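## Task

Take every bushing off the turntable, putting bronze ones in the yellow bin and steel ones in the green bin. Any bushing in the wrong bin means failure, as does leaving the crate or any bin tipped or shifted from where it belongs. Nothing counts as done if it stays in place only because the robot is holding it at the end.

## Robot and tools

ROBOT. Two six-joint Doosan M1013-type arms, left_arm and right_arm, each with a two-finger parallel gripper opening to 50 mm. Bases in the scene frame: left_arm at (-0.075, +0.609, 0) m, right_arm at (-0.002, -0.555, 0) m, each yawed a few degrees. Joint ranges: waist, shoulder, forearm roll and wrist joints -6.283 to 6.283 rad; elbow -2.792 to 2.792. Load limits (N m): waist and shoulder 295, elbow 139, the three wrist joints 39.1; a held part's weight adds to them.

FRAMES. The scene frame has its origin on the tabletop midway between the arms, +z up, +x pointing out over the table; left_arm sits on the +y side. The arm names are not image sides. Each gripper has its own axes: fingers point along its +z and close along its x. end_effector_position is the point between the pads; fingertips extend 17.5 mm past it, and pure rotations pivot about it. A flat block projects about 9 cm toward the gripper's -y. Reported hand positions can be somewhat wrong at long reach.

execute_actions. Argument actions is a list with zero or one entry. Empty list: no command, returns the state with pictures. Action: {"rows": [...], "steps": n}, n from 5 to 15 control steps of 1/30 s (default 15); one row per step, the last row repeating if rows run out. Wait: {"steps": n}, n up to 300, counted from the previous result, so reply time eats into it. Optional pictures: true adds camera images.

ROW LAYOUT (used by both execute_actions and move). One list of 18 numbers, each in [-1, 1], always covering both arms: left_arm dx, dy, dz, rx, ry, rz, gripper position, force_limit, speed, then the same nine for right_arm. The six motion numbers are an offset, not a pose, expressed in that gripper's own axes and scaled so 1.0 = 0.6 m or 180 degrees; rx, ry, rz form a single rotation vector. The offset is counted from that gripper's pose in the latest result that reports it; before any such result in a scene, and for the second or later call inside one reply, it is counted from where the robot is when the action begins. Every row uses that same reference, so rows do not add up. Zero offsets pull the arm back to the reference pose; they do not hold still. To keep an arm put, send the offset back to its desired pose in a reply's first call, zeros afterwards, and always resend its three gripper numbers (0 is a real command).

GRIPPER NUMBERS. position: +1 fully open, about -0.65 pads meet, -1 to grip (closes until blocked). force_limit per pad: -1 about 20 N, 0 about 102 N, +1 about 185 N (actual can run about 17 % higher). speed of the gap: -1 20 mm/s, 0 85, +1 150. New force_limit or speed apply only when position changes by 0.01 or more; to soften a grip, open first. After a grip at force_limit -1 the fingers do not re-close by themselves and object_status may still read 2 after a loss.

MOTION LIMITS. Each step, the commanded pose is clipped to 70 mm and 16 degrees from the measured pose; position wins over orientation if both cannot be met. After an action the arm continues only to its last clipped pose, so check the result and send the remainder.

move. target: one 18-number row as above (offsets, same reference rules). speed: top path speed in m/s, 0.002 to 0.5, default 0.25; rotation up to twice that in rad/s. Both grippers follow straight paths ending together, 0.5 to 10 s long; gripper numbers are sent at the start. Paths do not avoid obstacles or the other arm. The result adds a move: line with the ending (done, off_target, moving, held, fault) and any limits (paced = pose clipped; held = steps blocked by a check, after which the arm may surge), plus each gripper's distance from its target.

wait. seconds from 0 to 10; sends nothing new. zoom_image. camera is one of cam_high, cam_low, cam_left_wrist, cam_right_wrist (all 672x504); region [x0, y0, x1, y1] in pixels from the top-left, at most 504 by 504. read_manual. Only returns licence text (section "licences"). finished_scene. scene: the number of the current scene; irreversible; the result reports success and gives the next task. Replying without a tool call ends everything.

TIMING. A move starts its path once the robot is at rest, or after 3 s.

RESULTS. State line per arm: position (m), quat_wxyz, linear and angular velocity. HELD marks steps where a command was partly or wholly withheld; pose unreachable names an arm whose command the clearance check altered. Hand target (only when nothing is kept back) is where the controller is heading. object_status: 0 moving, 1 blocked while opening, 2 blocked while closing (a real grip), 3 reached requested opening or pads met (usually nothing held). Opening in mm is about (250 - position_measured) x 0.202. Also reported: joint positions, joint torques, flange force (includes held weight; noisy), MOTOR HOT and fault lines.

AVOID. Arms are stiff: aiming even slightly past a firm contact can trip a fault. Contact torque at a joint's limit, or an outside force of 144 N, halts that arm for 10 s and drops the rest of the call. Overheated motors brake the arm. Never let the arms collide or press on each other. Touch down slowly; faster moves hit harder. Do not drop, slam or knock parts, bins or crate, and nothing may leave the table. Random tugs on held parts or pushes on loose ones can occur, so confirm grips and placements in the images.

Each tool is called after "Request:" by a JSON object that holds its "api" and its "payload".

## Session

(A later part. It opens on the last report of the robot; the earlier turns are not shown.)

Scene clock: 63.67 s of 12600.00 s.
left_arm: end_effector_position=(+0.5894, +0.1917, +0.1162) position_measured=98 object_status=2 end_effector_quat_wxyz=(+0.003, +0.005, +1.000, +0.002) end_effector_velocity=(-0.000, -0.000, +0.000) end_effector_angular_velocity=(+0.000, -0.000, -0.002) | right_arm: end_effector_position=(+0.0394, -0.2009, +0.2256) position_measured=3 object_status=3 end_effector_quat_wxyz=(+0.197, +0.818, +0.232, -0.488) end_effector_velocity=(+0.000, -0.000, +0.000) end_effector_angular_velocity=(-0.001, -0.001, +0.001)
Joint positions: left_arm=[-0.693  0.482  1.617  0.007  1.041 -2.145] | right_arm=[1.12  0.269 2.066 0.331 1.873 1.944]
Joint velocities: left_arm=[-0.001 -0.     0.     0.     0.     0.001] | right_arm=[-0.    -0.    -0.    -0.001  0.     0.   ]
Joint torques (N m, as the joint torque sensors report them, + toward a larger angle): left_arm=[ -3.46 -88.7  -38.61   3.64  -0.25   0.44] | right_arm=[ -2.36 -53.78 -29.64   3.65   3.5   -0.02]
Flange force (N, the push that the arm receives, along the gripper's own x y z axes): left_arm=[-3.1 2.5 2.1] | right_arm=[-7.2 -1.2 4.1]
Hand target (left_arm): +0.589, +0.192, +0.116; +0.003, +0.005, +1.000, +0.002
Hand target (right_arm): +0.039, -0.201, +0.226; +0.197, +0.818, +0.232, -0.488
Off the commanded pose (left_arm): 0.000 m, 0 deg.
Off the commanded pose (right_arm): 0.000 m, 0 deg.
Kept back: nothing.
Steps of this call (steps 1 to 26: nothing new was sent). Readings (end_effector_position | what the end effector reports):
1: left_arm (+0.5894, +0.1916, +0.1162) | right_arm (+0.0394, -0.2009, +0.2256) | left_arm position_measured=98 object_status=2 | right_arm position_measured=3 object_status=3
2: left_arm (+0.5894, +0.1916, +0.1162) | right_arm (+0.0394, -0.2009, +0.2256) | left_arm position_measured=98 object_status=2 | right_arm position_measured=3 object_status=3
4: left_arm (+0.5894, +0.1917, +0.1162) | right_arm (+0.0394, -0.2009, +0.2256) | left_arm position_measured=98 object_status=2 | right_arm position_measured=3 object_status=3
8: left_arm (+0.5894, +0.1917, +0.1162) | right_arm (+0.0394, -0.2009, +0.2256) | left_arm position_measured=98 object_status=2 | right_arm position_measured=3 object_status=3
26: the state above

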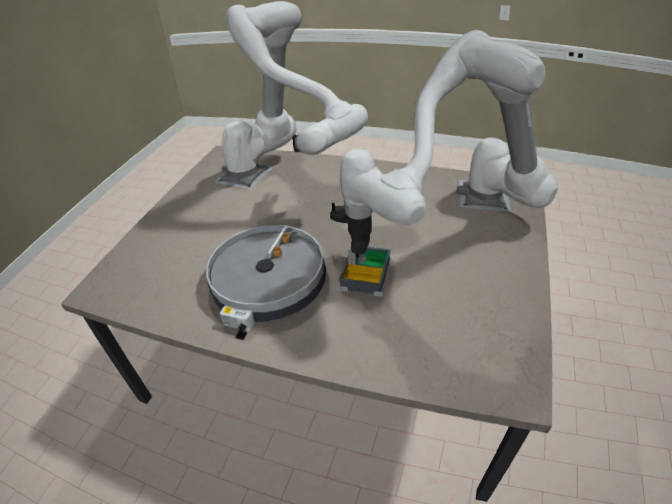

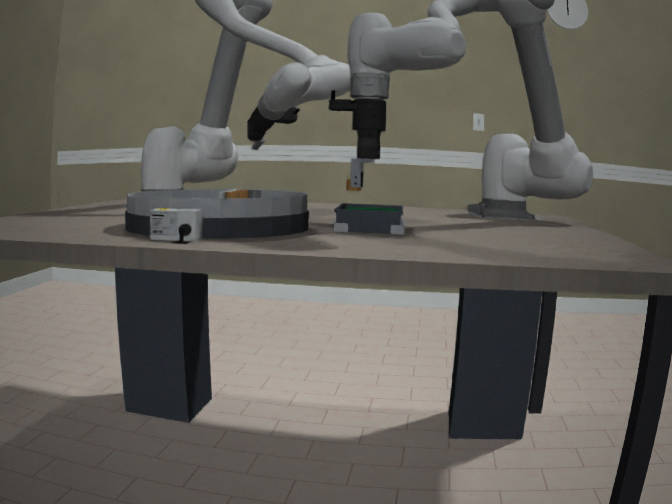

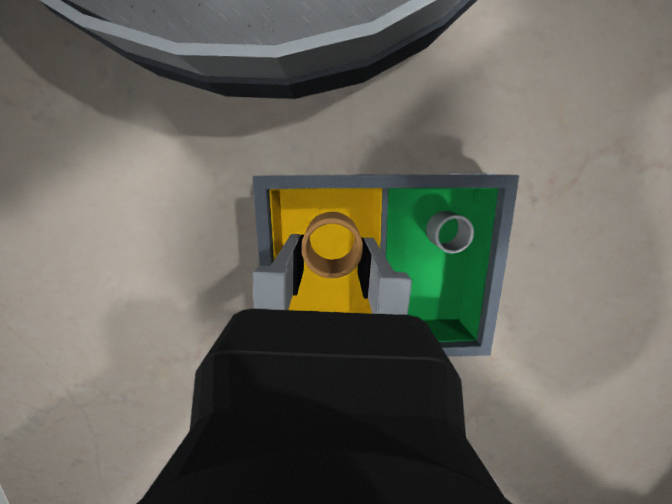

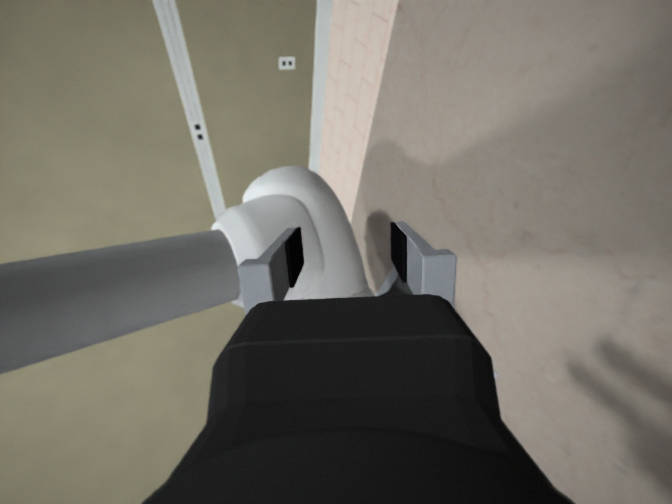

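Request:
{"api": "move", "payload": {"target": [-0.00667,0.01,0.0937,0,0,0,-1,-0.5,0.5,0,0,0,0,0,0,1,0,0], "speed": 0.2}}

Request:
{"api": "move", "payload": {"target": [0,0,0.0417,0,0,0,-1,-0.5,0.5,0,0,0,0,0,0,1,0,0], "speed": 0.06}}

Request:
{"api": "move", "payload": {"target": [0,0,0,0,0,0,0.6,-0.5,0.5,0,0,0,0,0,0,1,0,0], "speed": 0.06}}

Request:
{"api": "move", "payload": {"target": [0,0,-0.15,0,0,0,0.6,-0.5,0.5,0,0,0,0,0,0,1,0,0], "speed": 0.3}}

Request:
{"api": "move", "payload": {"target": [0.04,-0.36,-0.03,0,0,0,0.6,-0.5,0.5,0,0,0,0,0,0,1,0,0], "speed": 0.4}}

Scene clock: 64.77 s of 12600.00 s.
left_arm: end_effector_position=(+0.5937, +0.1978, +0.0601) position_measured=98 object_status=2 end_effector_quat_wxyz=(+0.003, +0.005, +1.000, +0.002) end_effector_velocity=(-0.000, +0.001, -0.001) end_effector_angular_velocity=(+0.001, +0.001, -0.000) | right_arm: end_effector_position=(+0.0394, -0.2009, +0.2256) position_measured=3 object_status=3 end_effector_quat_wxyz=(+0.197, +0.818, +0.232, -0.488) end_effector_velocity=(-0.000, +0.000, +0.000) end_effector_angular_velocity=(+0.000, +0.001, -0.001)
Joint positions: left_arm=[-0.683  0.532  1.655  0.008  0.953 -2.136] | right_arm=[1.12  0.269 2.066 0.331 1.873 1.944]
Joint velocities: left_arm=[ 0.001  0.001  0.001  0.    -0.     0.001] | right_arm=[ 0.    -0.     0.     0.001  0.001  0.   ]
Joint torques (N m, as the joint torque sensors report them, + toward a larger angle): left_arm=[ -1.84 -89.67 -36.43   3.1   -0.19   0.2 ] | right_arm=[ -1.24 -53.18 -30.1    3.53   3.39  -0.06]
Flange force (N, the push that the arm receives, along the gripper's own x y z axes): left_arm=[-0.3 2.6 0.2] | right_arm=[-7.3 1.0 4.4]
Hand target (left_arm): +0.594, +0.198, +0.060; +0.003, +0.005, +1.000, +0.002
Hand target (right_arm): +0.039, -0.201, +0.226; +0.197, +0.818, +0.232, -0.488
Off the commanded pose (left_arm): 0.000 m, 0 deg.
Off the commanded pose (right_arm): 0.000 m, 0 deg.
Kept back: nothing.
move: done

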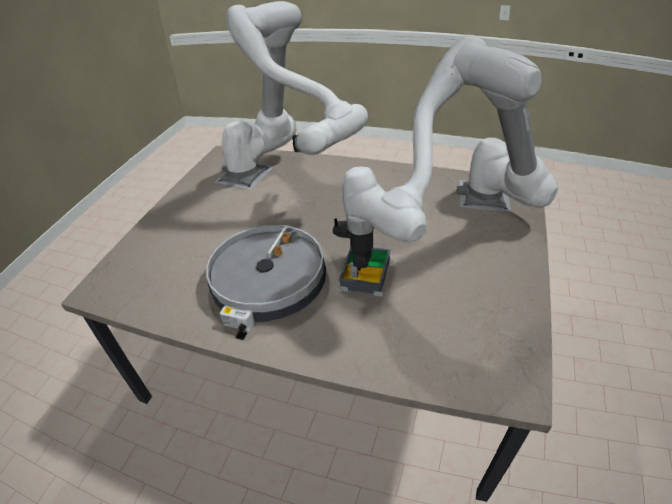

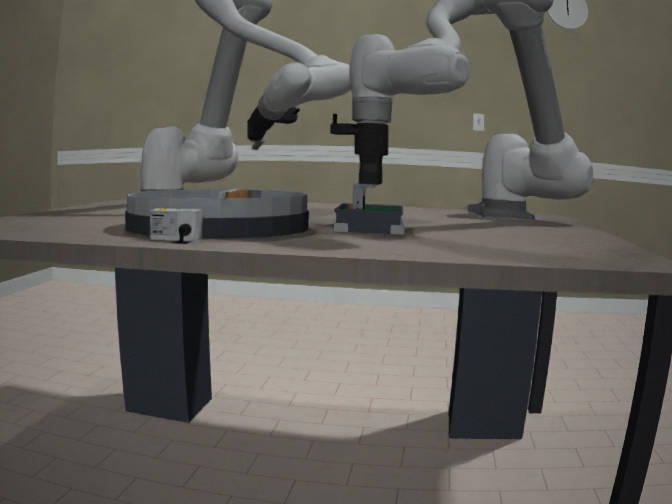

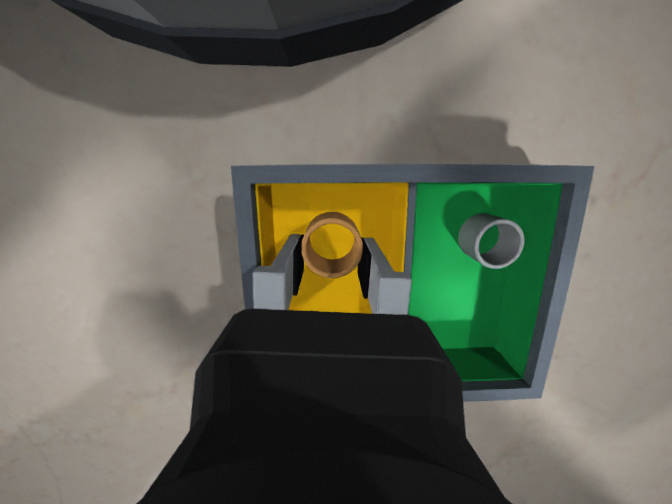

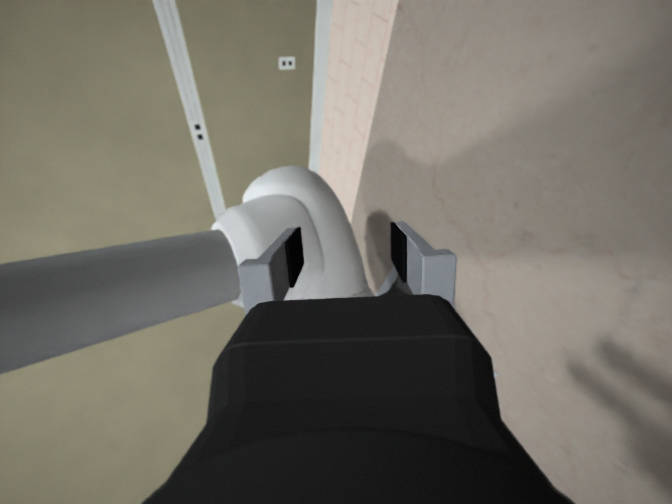

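Scene clock: 65.50 s of 12600.00 s.
left_arm: end_effector_position=(+0.5939, +0.1979, +0.0351) position_measured=98 object_status=2 end_effector_quat_wxyz=(+0.003, +0.005, +1.000, +0.002) end_effector_velocity=(-0.000, +0.000, -0.001) end_effector_angular_velocity=(+0.000, +0.001, +0.001) | right_arm: end_effector_position=(+0.0394, -0.2009, +0.2256) position_measured=3 object_status=3 end_effector_quat_wxyz=(+0.197, +0.818, +0.232, -0.488) end_effector_velocity=(+0.000, -0.000, -0.001) end_effector_angular_velocity=(-0.001, -0.001, +0.001)
Joint positions: left_arm=[-0.683  0.556  1.669  0.008  0.915 -2.136] | right_arm=[1.12  0.269 2.066 0.331 1.873 1.944]
Joint velocities: left_arm=[ 0.     0.001  0.    -0.    -0.001 -0.   ] | right_arm=[ 0.     0.001  0.    -0.001 -0.001 -0.   ]
Joint torques (N m, as the joint torque sensors report them, + toward a larger angle): left_arm=[ -2.5  -92.57 -35.45   3.06  -0.06   0.27] | right_arm=[ -0.75 -53.96 -30.19   3.56   3.36   0.08]
Flange force (N, the push that the arm receives, along the gripper's own x y z axes): left_arm=[-2.7 2.3 2.5] | right_arm=[-5.3 1.5 3.9]
Hand target (left_arm): +0.594, +0.198, +0.035; +0.003, +0.005, +1.000, +0.002
Hand target (right_arm): +0.039, -0.201, +0.226; +0.197, +0.818, +0.232, -0.488
Off the commanded pose (left_arm): 0.000 m, 0 deg.
Off the commanded pose (right_arm): 0.000 m, 0 deg.
Kept back: nothing.
move: done

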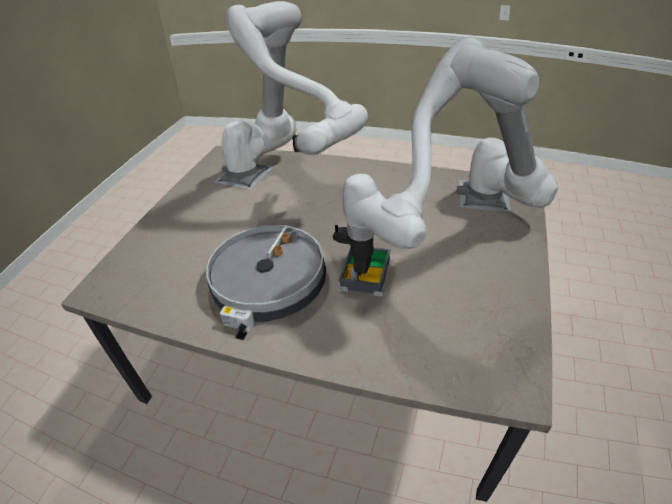

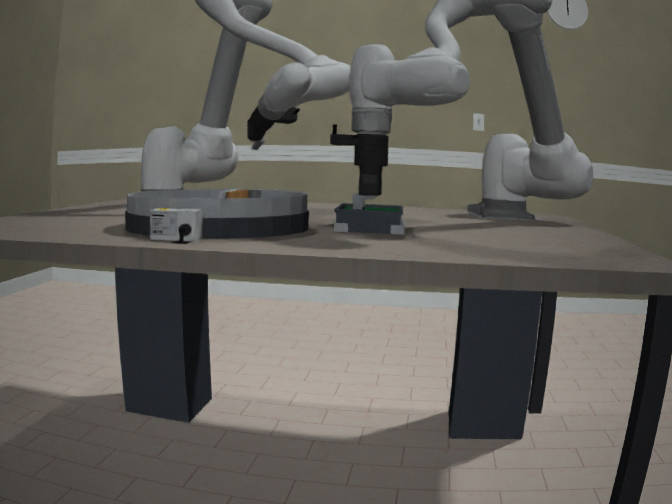

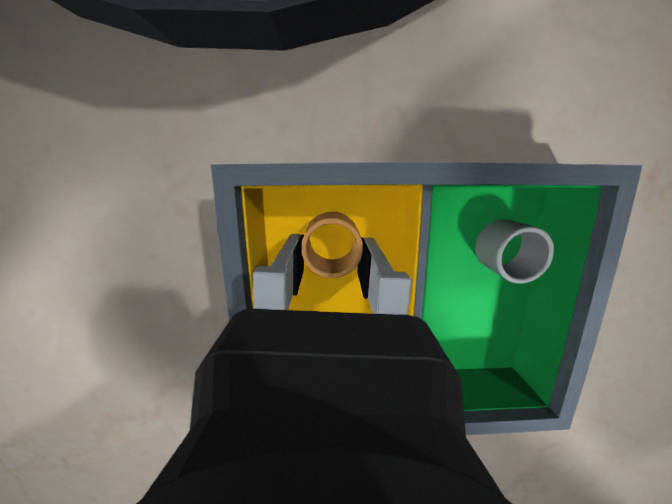

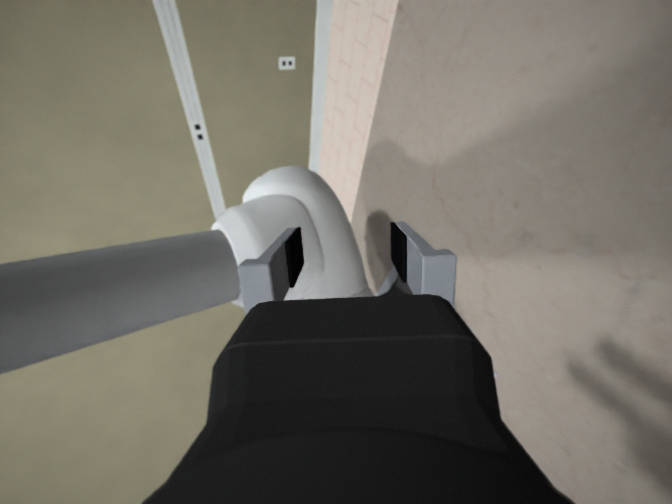

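Scene clock: 66.00 s of 12600.00 s.
left_arm: end_effector_position=(+0.5939, +0.1979, +0.0351) position_measured=63 object_status=3 end_effector_quat_wxyz=(+0.003, +0.005, +1.000, +0.002) end_effector_velocity=(+0.000, -0.000, -0.000) end_effector_angular_velocity=(+0.000, -0.000, +0.000) | right_arm: end_effector_position=(+0.0394, -0.2009, +0.2256) position_measured=3 object_status=3 end_effector_quat_wxyz=(+0.197, +0.818, +0.232, -0.488) end_effector_velocity=(-0.000, -0.000, +0.000) end_effector_angular_velocity=(-0.001, +0.001, -0.000)
Joint positions: left_arm=[-0.683  0.556  1.669  0.008  0.915 -2.136] | right_arm=[1.12  0.269 2.066 0.331 1.873 1.944]
Joint velocities: left_arm=[ 0.     0.001 -0.001  0.    -0.    -0.   ] | right_arm=[ 0.     0.    -0.     0.001  0.001  0.   ]
Joint torques (N m, as the joint torque sensors report them, + toward a larger angle): left_arm=[ -1.52 -90.47 -34.98   3.18  -0.2    0.18] | right_arm=[ -1.32 -53.43 -29.61   3.6    3.35   0.12]
Flange force (N, the push that the arm receives, along the gripper's own x y z axes): left_arm=[-0.9 1.1 0.5] | right_arm=[-7.0 0.7 3.4]
Hand target (left_arm): +0.594, +0.198, +0.035; +0.003, +0.005, +1.000, +0.002
Hand target (right_arm): +0.039, -0.201, +0.226; +0.197, +0.818, +0.232, -0.488
Off the commanded pose (left_arm): 0.000 m, 0 deg.
Off the commanded pose (right_arm): 0.000 m, 0 deg.
Kept back: nothing.
move: done

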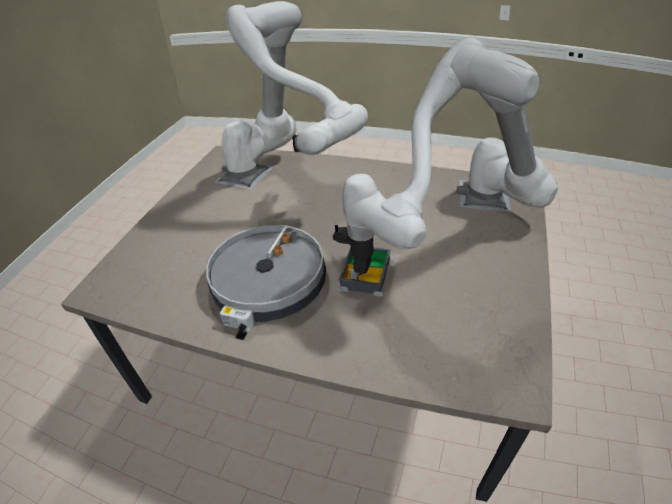

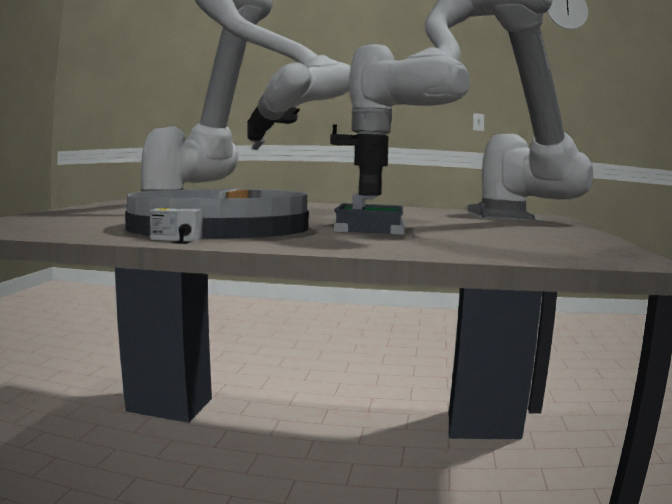

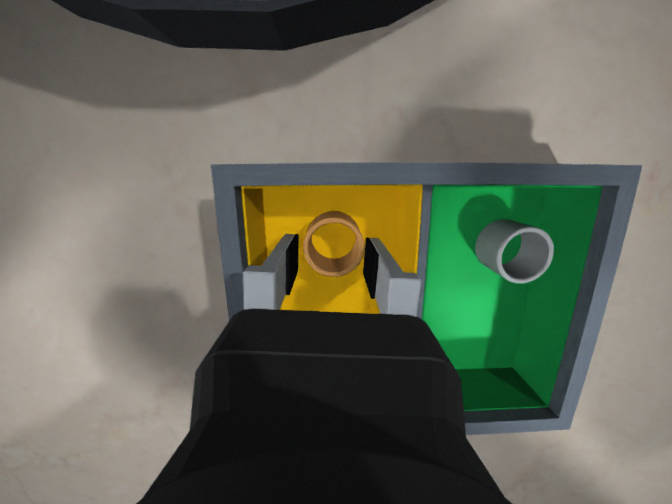

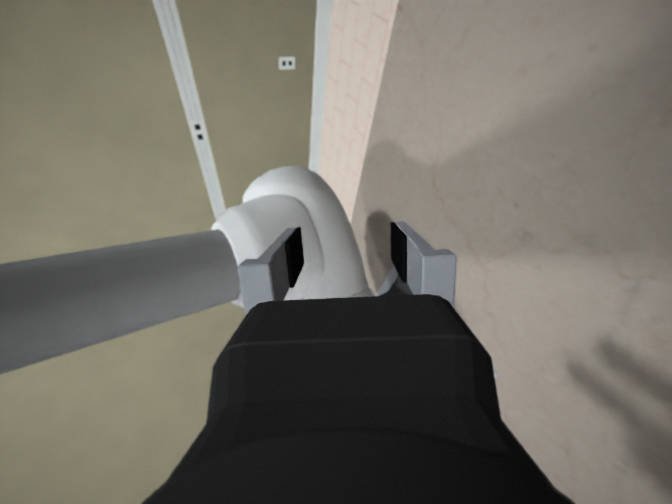

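Scene clock: 66.77 s of 12600.00 s.
left_arm: end_effector_position=(+0.5934, +0.1976, +0.1250) position_measured=63 object_status=3 end_effector_quat_wxyz=(+0.003, +0.005, +1.000, +0.002) end_effector_velocity=(+0.001, -0.000, +0.002) end_effector_angular_velocity=(-0.001, -0.002, +0.000) | right_arm: end_effector_position=(+0.0394, -0.2009, +0.2256) position_measured=3 object_status=3 end_effector_quat_wxyz=(+0.197, +0.818, +0.232, -0.488) end_effector_velocity=(+0.000, -0.000, -0.000) end_effector_angular_velocity=(-0.001, -0.000, +0.000)
Joint positions: left_arm=[-0.683  0.475  1.609  0.007  1.055 -2.135] | right_arm=[1.12  0.269 2.066 0.331 1.873 1.944]
Joint velocities: left_arm=[-0.    -0.002 -0.001 -0.     0.001 -0.   ] | right_arm=[-0.     0.001  0.    -0.001 -0.    -0.   ]
Joint torques (N m, as the joint torque sensors report them, + toward a larger angle): left_arm=[ -2.35 -86.8  -37.38   3.37  -0.26   0.22] | right_arm=[ -0.95 -53.01 -30.71   3.67   3.35   0.02]
Flange force (N, the push that the arm receives, along the gripper's own x y z axes): left_arm=[-3.3 1.4 -0.9] | right_arm=[-7.0 2.4 5.4]
Hand target (left_arm): +0.593, +0.198, +0.125; +0.003, +0.005, +1.000, +0.002
Hand target (right_arm): +0.039, -0.201, +0.226; +0.197, +0.818, +0.232, -0.488
Off the commanded pose (left_arm): 0.000 m, 0 deg.
Off the commanded pose (right_arm): 0.000 m, 0 deg.
Kept back: nothing.
move: done

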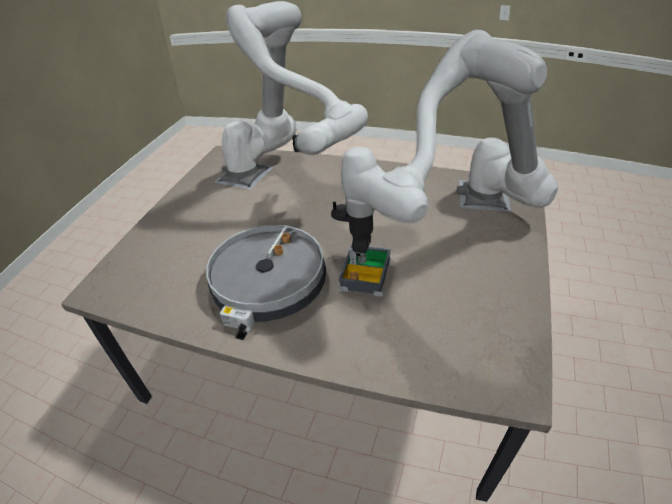

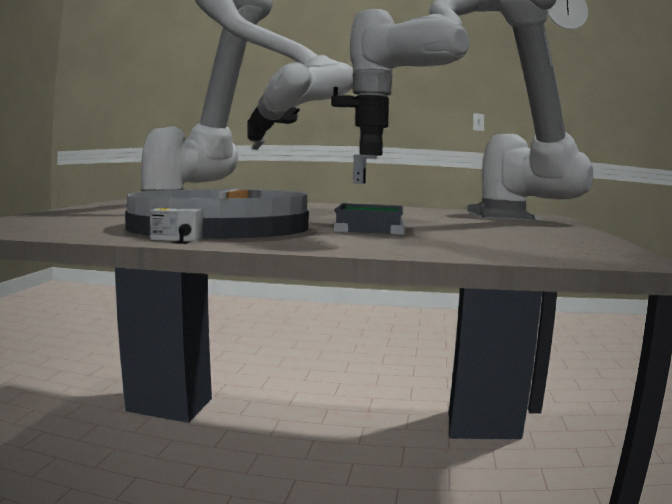

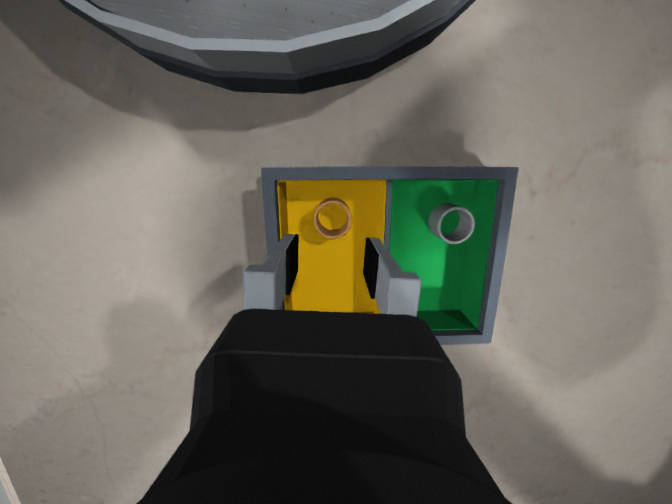

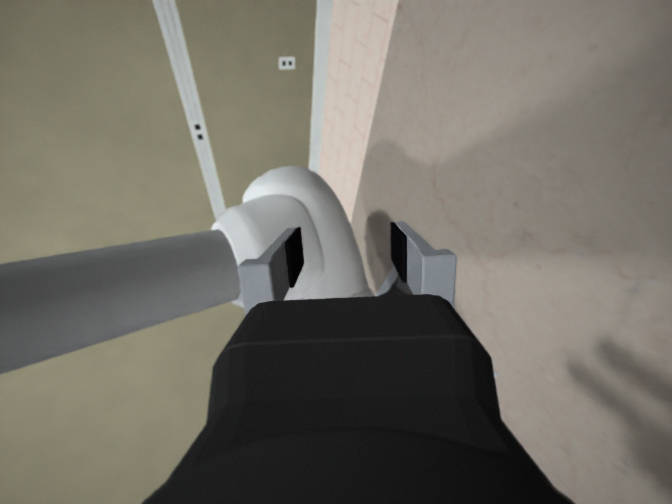

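Scene clock: 67.80 s of 12600.00 s.
left_arm: end_effector_position=(+0.5669, -0.0181, +0.1422) position_measured=63 object_status=3 end_effector_quat_wxyz=(+0.003, +0.005, +1.000, +0.002) end_effector_velocity=(+0.000, -0.000, -0.001) end_effector_angular_velocity=(+0.000, +0.000, +0.000) | right_arm: end_effector_position=(+0.0394, -0.2009, +0.2256) position_measured=3 object_status=3 end_effector_quat_wxyz=(+0.197, +0.818, +0.232, -0.488) end_effector_velocity=(+0.000, +0.000, -0.000) end_effector_angular_velocity=(-0.000, +0.000, -0.001)
Joint positions: left_arm=[-0.907  0.622  1.334  0.007  1.184 -2.358] | right_arm=[1.12  0.269 2.066 0.331 1.873 1.944]
Joint velocities: left_arm=[-0.     0.001 -0.001 -0.     0.    -0.   ] | right_arm=[-0.  0. -0.  0. -0.  0.]
Joint torques (N m, as the joint torque sensors report them, + toward a larger angle): left_arm=[  -1.32 -103.35  -42.17    4.01   -0.38    0.11] | right_arm=[ -0.47 -53.1  -29.92   3.67   3.32   0.02]
Flange force (N, the push that the arm receives, along the gripper's own x y z axes): left_arm=[0.6 3.0 1.2] | right_arm=[-6.7 2.5 3.6]
Hand target (left_arm): +0.567, -0.018, +0.142; +0.003, +0.005, +1.000, +0.002
Hand target (right_arm): +0.039, -0.201, +0.226; +0.197, +0.818, +0.232, -0.488
Off the commanded pose (left_arm): 0.000 m, 0 deg.
Off the commanded pose (right_arm): 0.000 m, 0 deg.
Kept back: nothing.
move: done

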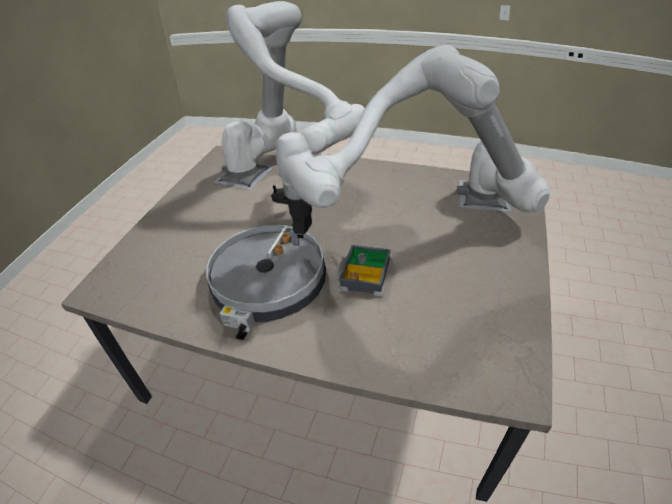

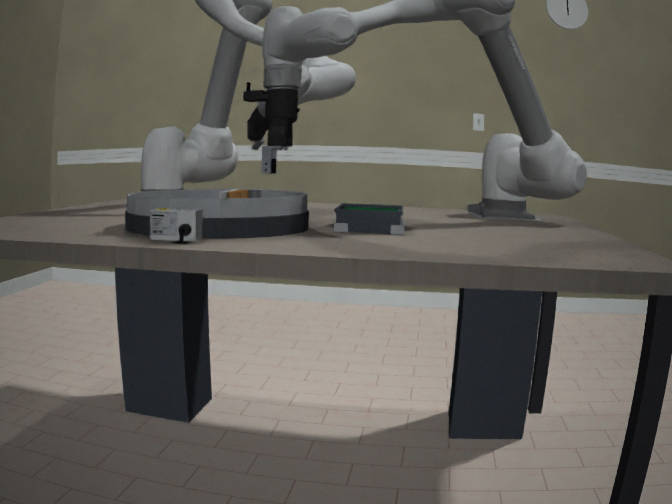

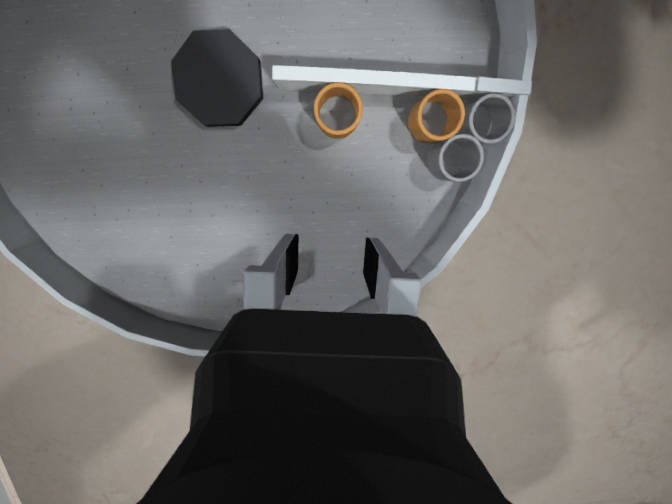

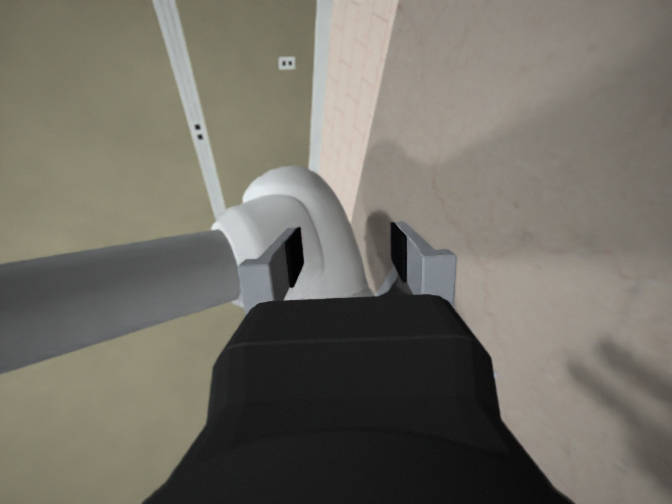

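Request:
{"api": "move", "payload": {"target": [0.0075,-0.1233,0.057,0,0,0,1,-0.5,0.5,0,0,0,0,0,0,1,0,0], "speed": 0.3}}

Request:
{"api": "move", "payload": {"target": [0,0,0.045,0,0,0,1,-0.5,0.5,0,0,0,0,0,0,1,0,0], "speed": 0.1}}

Request:
{"api": "move", "payload": {"target": [0,0,0,0,0,0,-1,-0.5,0.5,0,0,0,0,0,0,1,0,0], "speed": 0.1}}

Scene clock: 69.07 s of 12600.00 s.
left_arm: end_effector_position=(+0.5617, -0.0919, +0.1078) position_measured=3 object_status=3 end_effector_quat_wxyz=(+0.003, +0.005, +1.000, +0.002) end_effector_velocity=(+0.001, -0.000, +0.000) end_effector_angular_velocity=(-0.000, -0.000, +0.001) | right_arm: end_effector_position=(+0.0394, -0.2009, +0.2256) position_measured=3 object_status=3 end_effector_quat_wxyz=(+0.197, +0.818, +0.232, -0.488) end_effector_velocity=(+0.001, -0.001, -0.000) end_effector_angular_velocity=(-0.001, -0.002, +0.002)
Joint positions: left_arm=[-0.967  0.719  1.231  0.007  1.191 -2.418] | right_arm=[1.12  0.269 2.066 0.331 1.873 1.944]
Joint velocities: left_arm=[ 0.001  0.    -0.001 -0.     0.    -0.001] | right_arm=[-0.    -0.     0.    -0.003 -0.    -0.   ]
Joint torques (N m, as the joint torque sensors report them, + toward a larger angle): left_arm=[  -3.22 -110.89  -41.29    3.69   -0.14    0.34] | right_arm=[ -1.42 -53.17 -30.26   3.57   3.42   0.03]
Flange force (N, the push that the arm receives, along the gripper's own x y z axes): left_arm=[-1.9 3.5 0.4] | right_arm=[-7.1 1.1 4.9]
Hand target (left_arm): +0.562, -0.092, +0.108; +0.003, +0.005, +1.000, +0.002
Hand target (right_arm): +0.039, -0.201, +0.226; +0.197, +0.818, +0.232, -0.488
Off the commanded pose (left_arm): 0.000 m, 0 deg.
Off the commanded pose (right_arm): 0.000 m, 0 deg.
Kept back: nothing.
move: done

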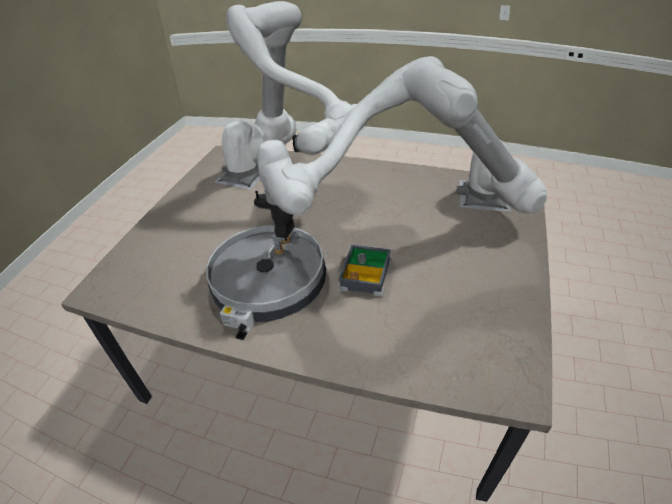

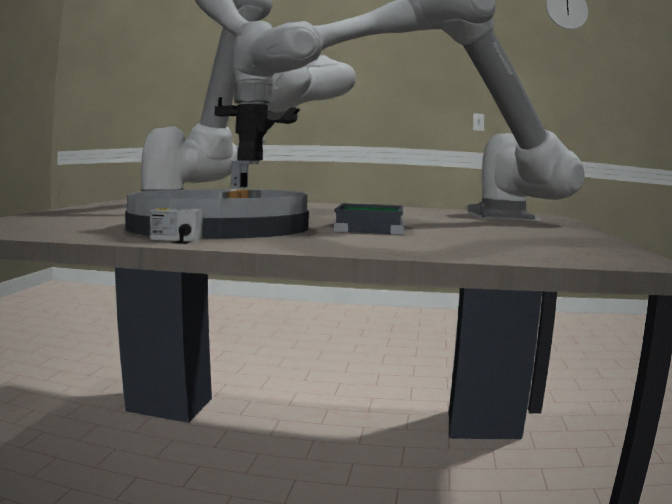

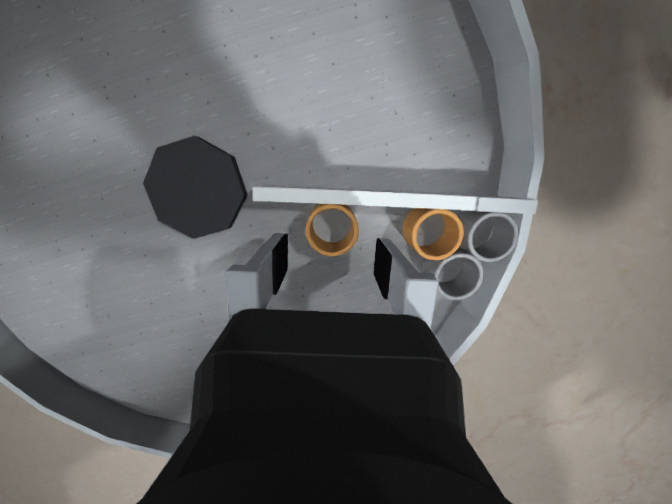

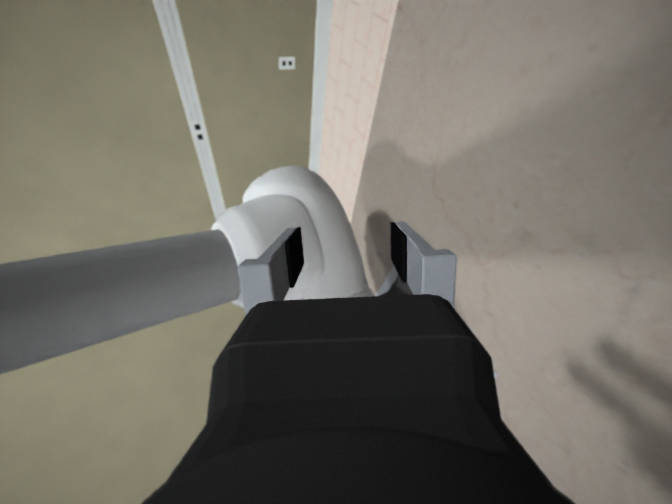

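Scene clock: 69.80 s of 12600.00 s.
left_arm: end_effector_position=(+0.5618, -0.0919, +0.0808) position_measured=3 object_status=3 end_effector_quat_wxyz=(+0.003, +0.005, +1.000, +0.002) end_effector_velocity=(+0.001, +0.001, +0.000) end_effector_angular_velocity=(-0.001, -0.000, +0.003) | right_arm: end_effector_position=(+0.0394, -0.2009, +0.2256) position_measured=3 object_status=3 end_effector_quat_wxyz=(+0.197, +0.818, +0.232, -0.488) end_effector_velocity=(-0.000, +0.000, -0.000) end_effector_angular_velocity=(+0.001, -0.000, -0.000)
Joint positions: left_arm=[-0.966  0.737  1.251  0.007  1.153 -2.418] | right_arm=[1.12  0.269 2.066 0.331 1.873 1.944]
Joint velocities: left_arm=[ 0.001 -0.001  0.    -0.    -0.    -0.002] | right_arm=[-0.    -0.     0.     0.    -0.001 -0.   ]
Joint torques (N m, as the joint torque sensors report them, + toward a larger angle): left_arm=[  -2.97 -111.31  -40.92    3.73   -0.09    0.29] | right_arm=[ -0.76 -54.78 -30.06   3.6    3.48   0.08]
Flange force (N, the push that the arm receives, along the gripper's own x y z axes): left_arm=[-0.5 3.7 0.2] | right_arm=[-4.5 1.0 3.5]
Hand target (left_arm): +0.562, -0.092, +0.081; +0.003, +0.005, +1.000, +0.002
Hand target (right_arm): +0.039, -0.201, +0.226; +0.197, +0.818, +0.232, -0.488
Off the commanded pose (left_arm): 0.000 m, 0 deg.
Off the commanded pose (right_arm): 0.000 m, 0 deg.
Kept back: nothing.
move: done

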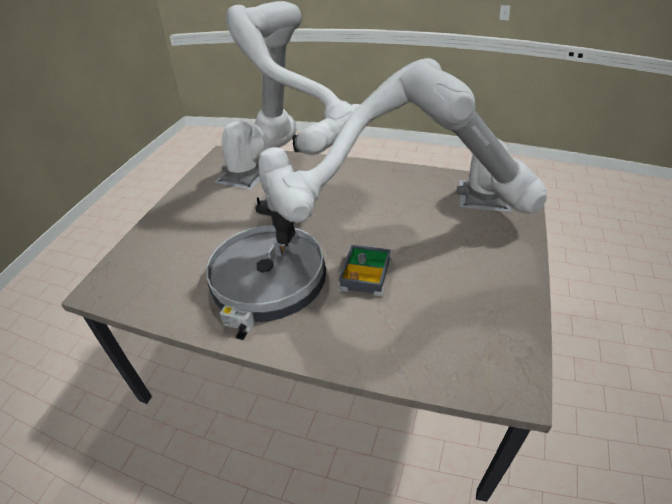

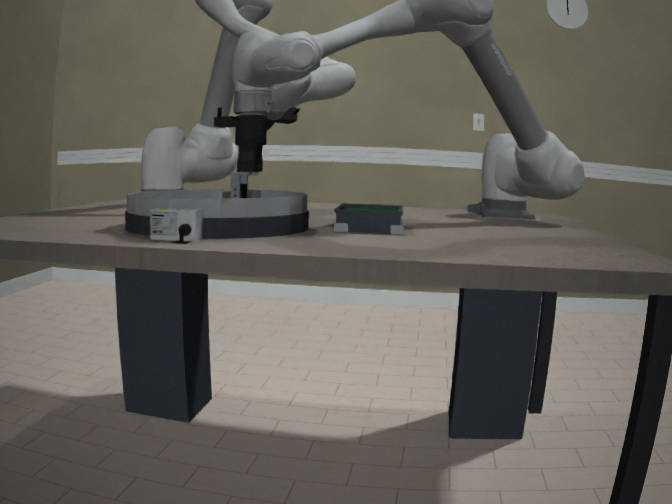

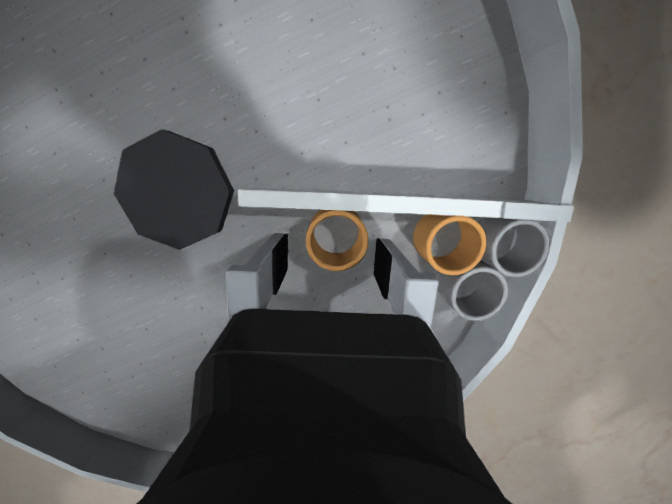

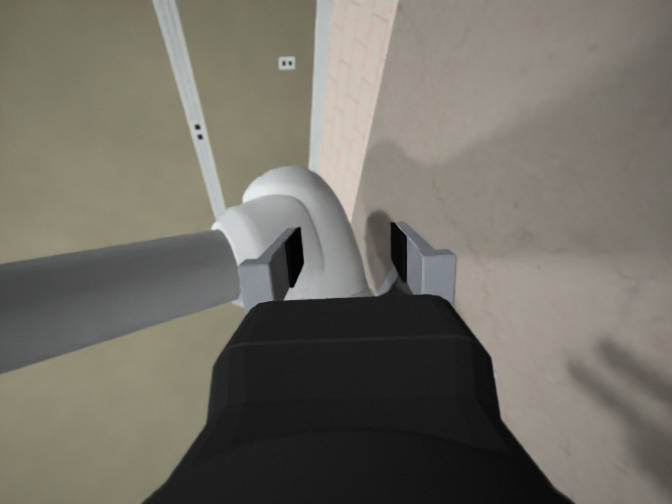

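Scene clock: 70.30 s of 12600.00 s.
left_arm: end_effector_position=(+0.5618, -0.0919, +0.0808) position_measured=100 object_status=2 end_effector_quat_wxyz=(+0.003, +0.005, +1.000, +0.002) end_effector_velocity=(-0.000, +0.000, -0.000) end_effector_angular_velocity=(+0.000, +0.000, -0.001) | right_arm: end_effector_position=(+0.0394, -0.2009, +0.2256) position_measured=3 object_status=3 end_effector_quat_wxyz=(+0.197, +0.818, +0.232, -0.488) end_effector_velocity=(+0.000, -0.000, -0.000) end_effector_angular_velocity=(+0.002, -0.002, +0.000)
Joint positions: left_arm=[-0.966  0.737  1.251  0.007  1.153 -2.418] | right_arm=[1.12  0.269 2.066 0.331 1.873 1.944]
Joint velocities: left_arm=[ 0.     0.     0.    -0.     0.     0.001] | right_arm=[ 0.    -0.001 -0.    -0.001 -0.001 -0.   ]
Joint torques (N m, as the joint torque sensors report them, + toward a larger angle): left_arm=[  -3.22 -111.05  -41.22    3.57   -0.1     0.23] | right_arm=[ -0.11 -54.3  -30.65   3.67   3.27  -0.08]
Flange force (N, the push that the arm receives, along the gripper's own x y z axes): left_arm=[-0.2 3.9 1.5] | right_arm=[-5.8 2.8 4.2]
Hand target (left_arm): +0.562, -0.092, +0.081; +0.003, +0.005, +1.000, +0.002
Hand target (right_arm): +0.039, -0.201, +0.226; +0.197, +0.818, +0.232, -0.488
Off the commanded pose (left_arm): 0.000 m, 0 deg.
Off the commanded pose (right_arm): 0.000 m, 0 deg.
Kept back: nothing.
move: done

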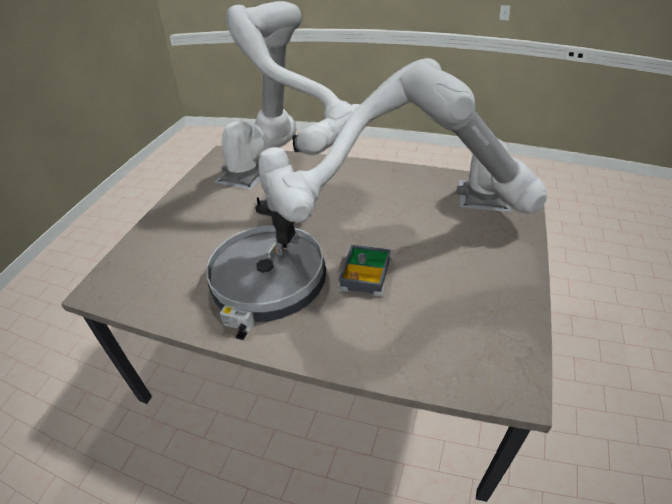

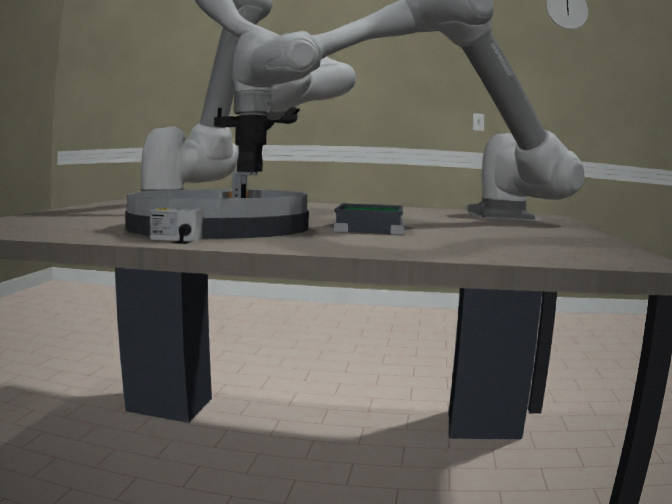

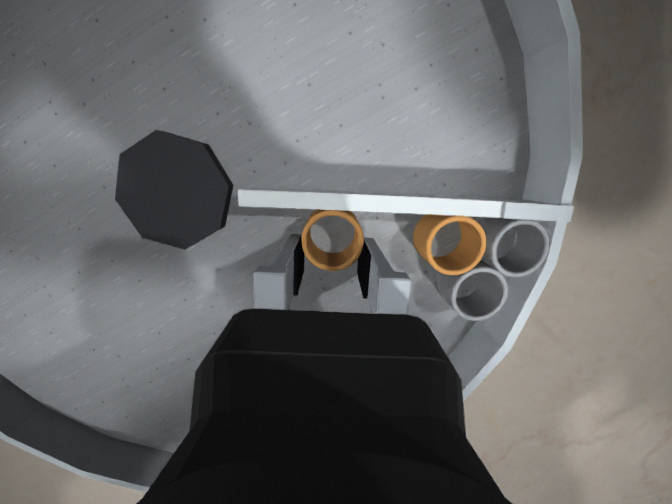

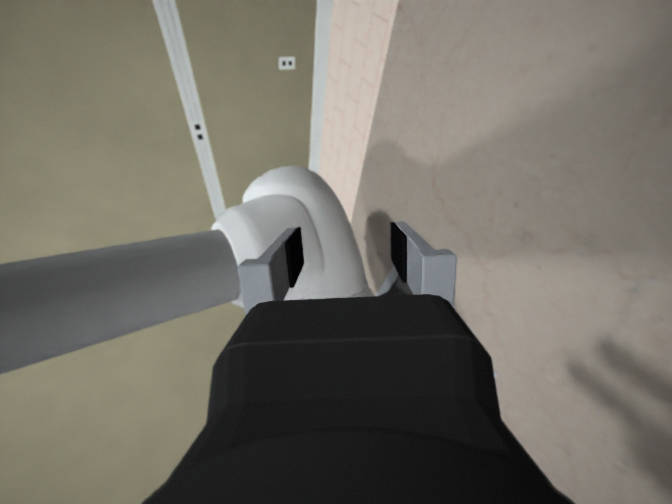

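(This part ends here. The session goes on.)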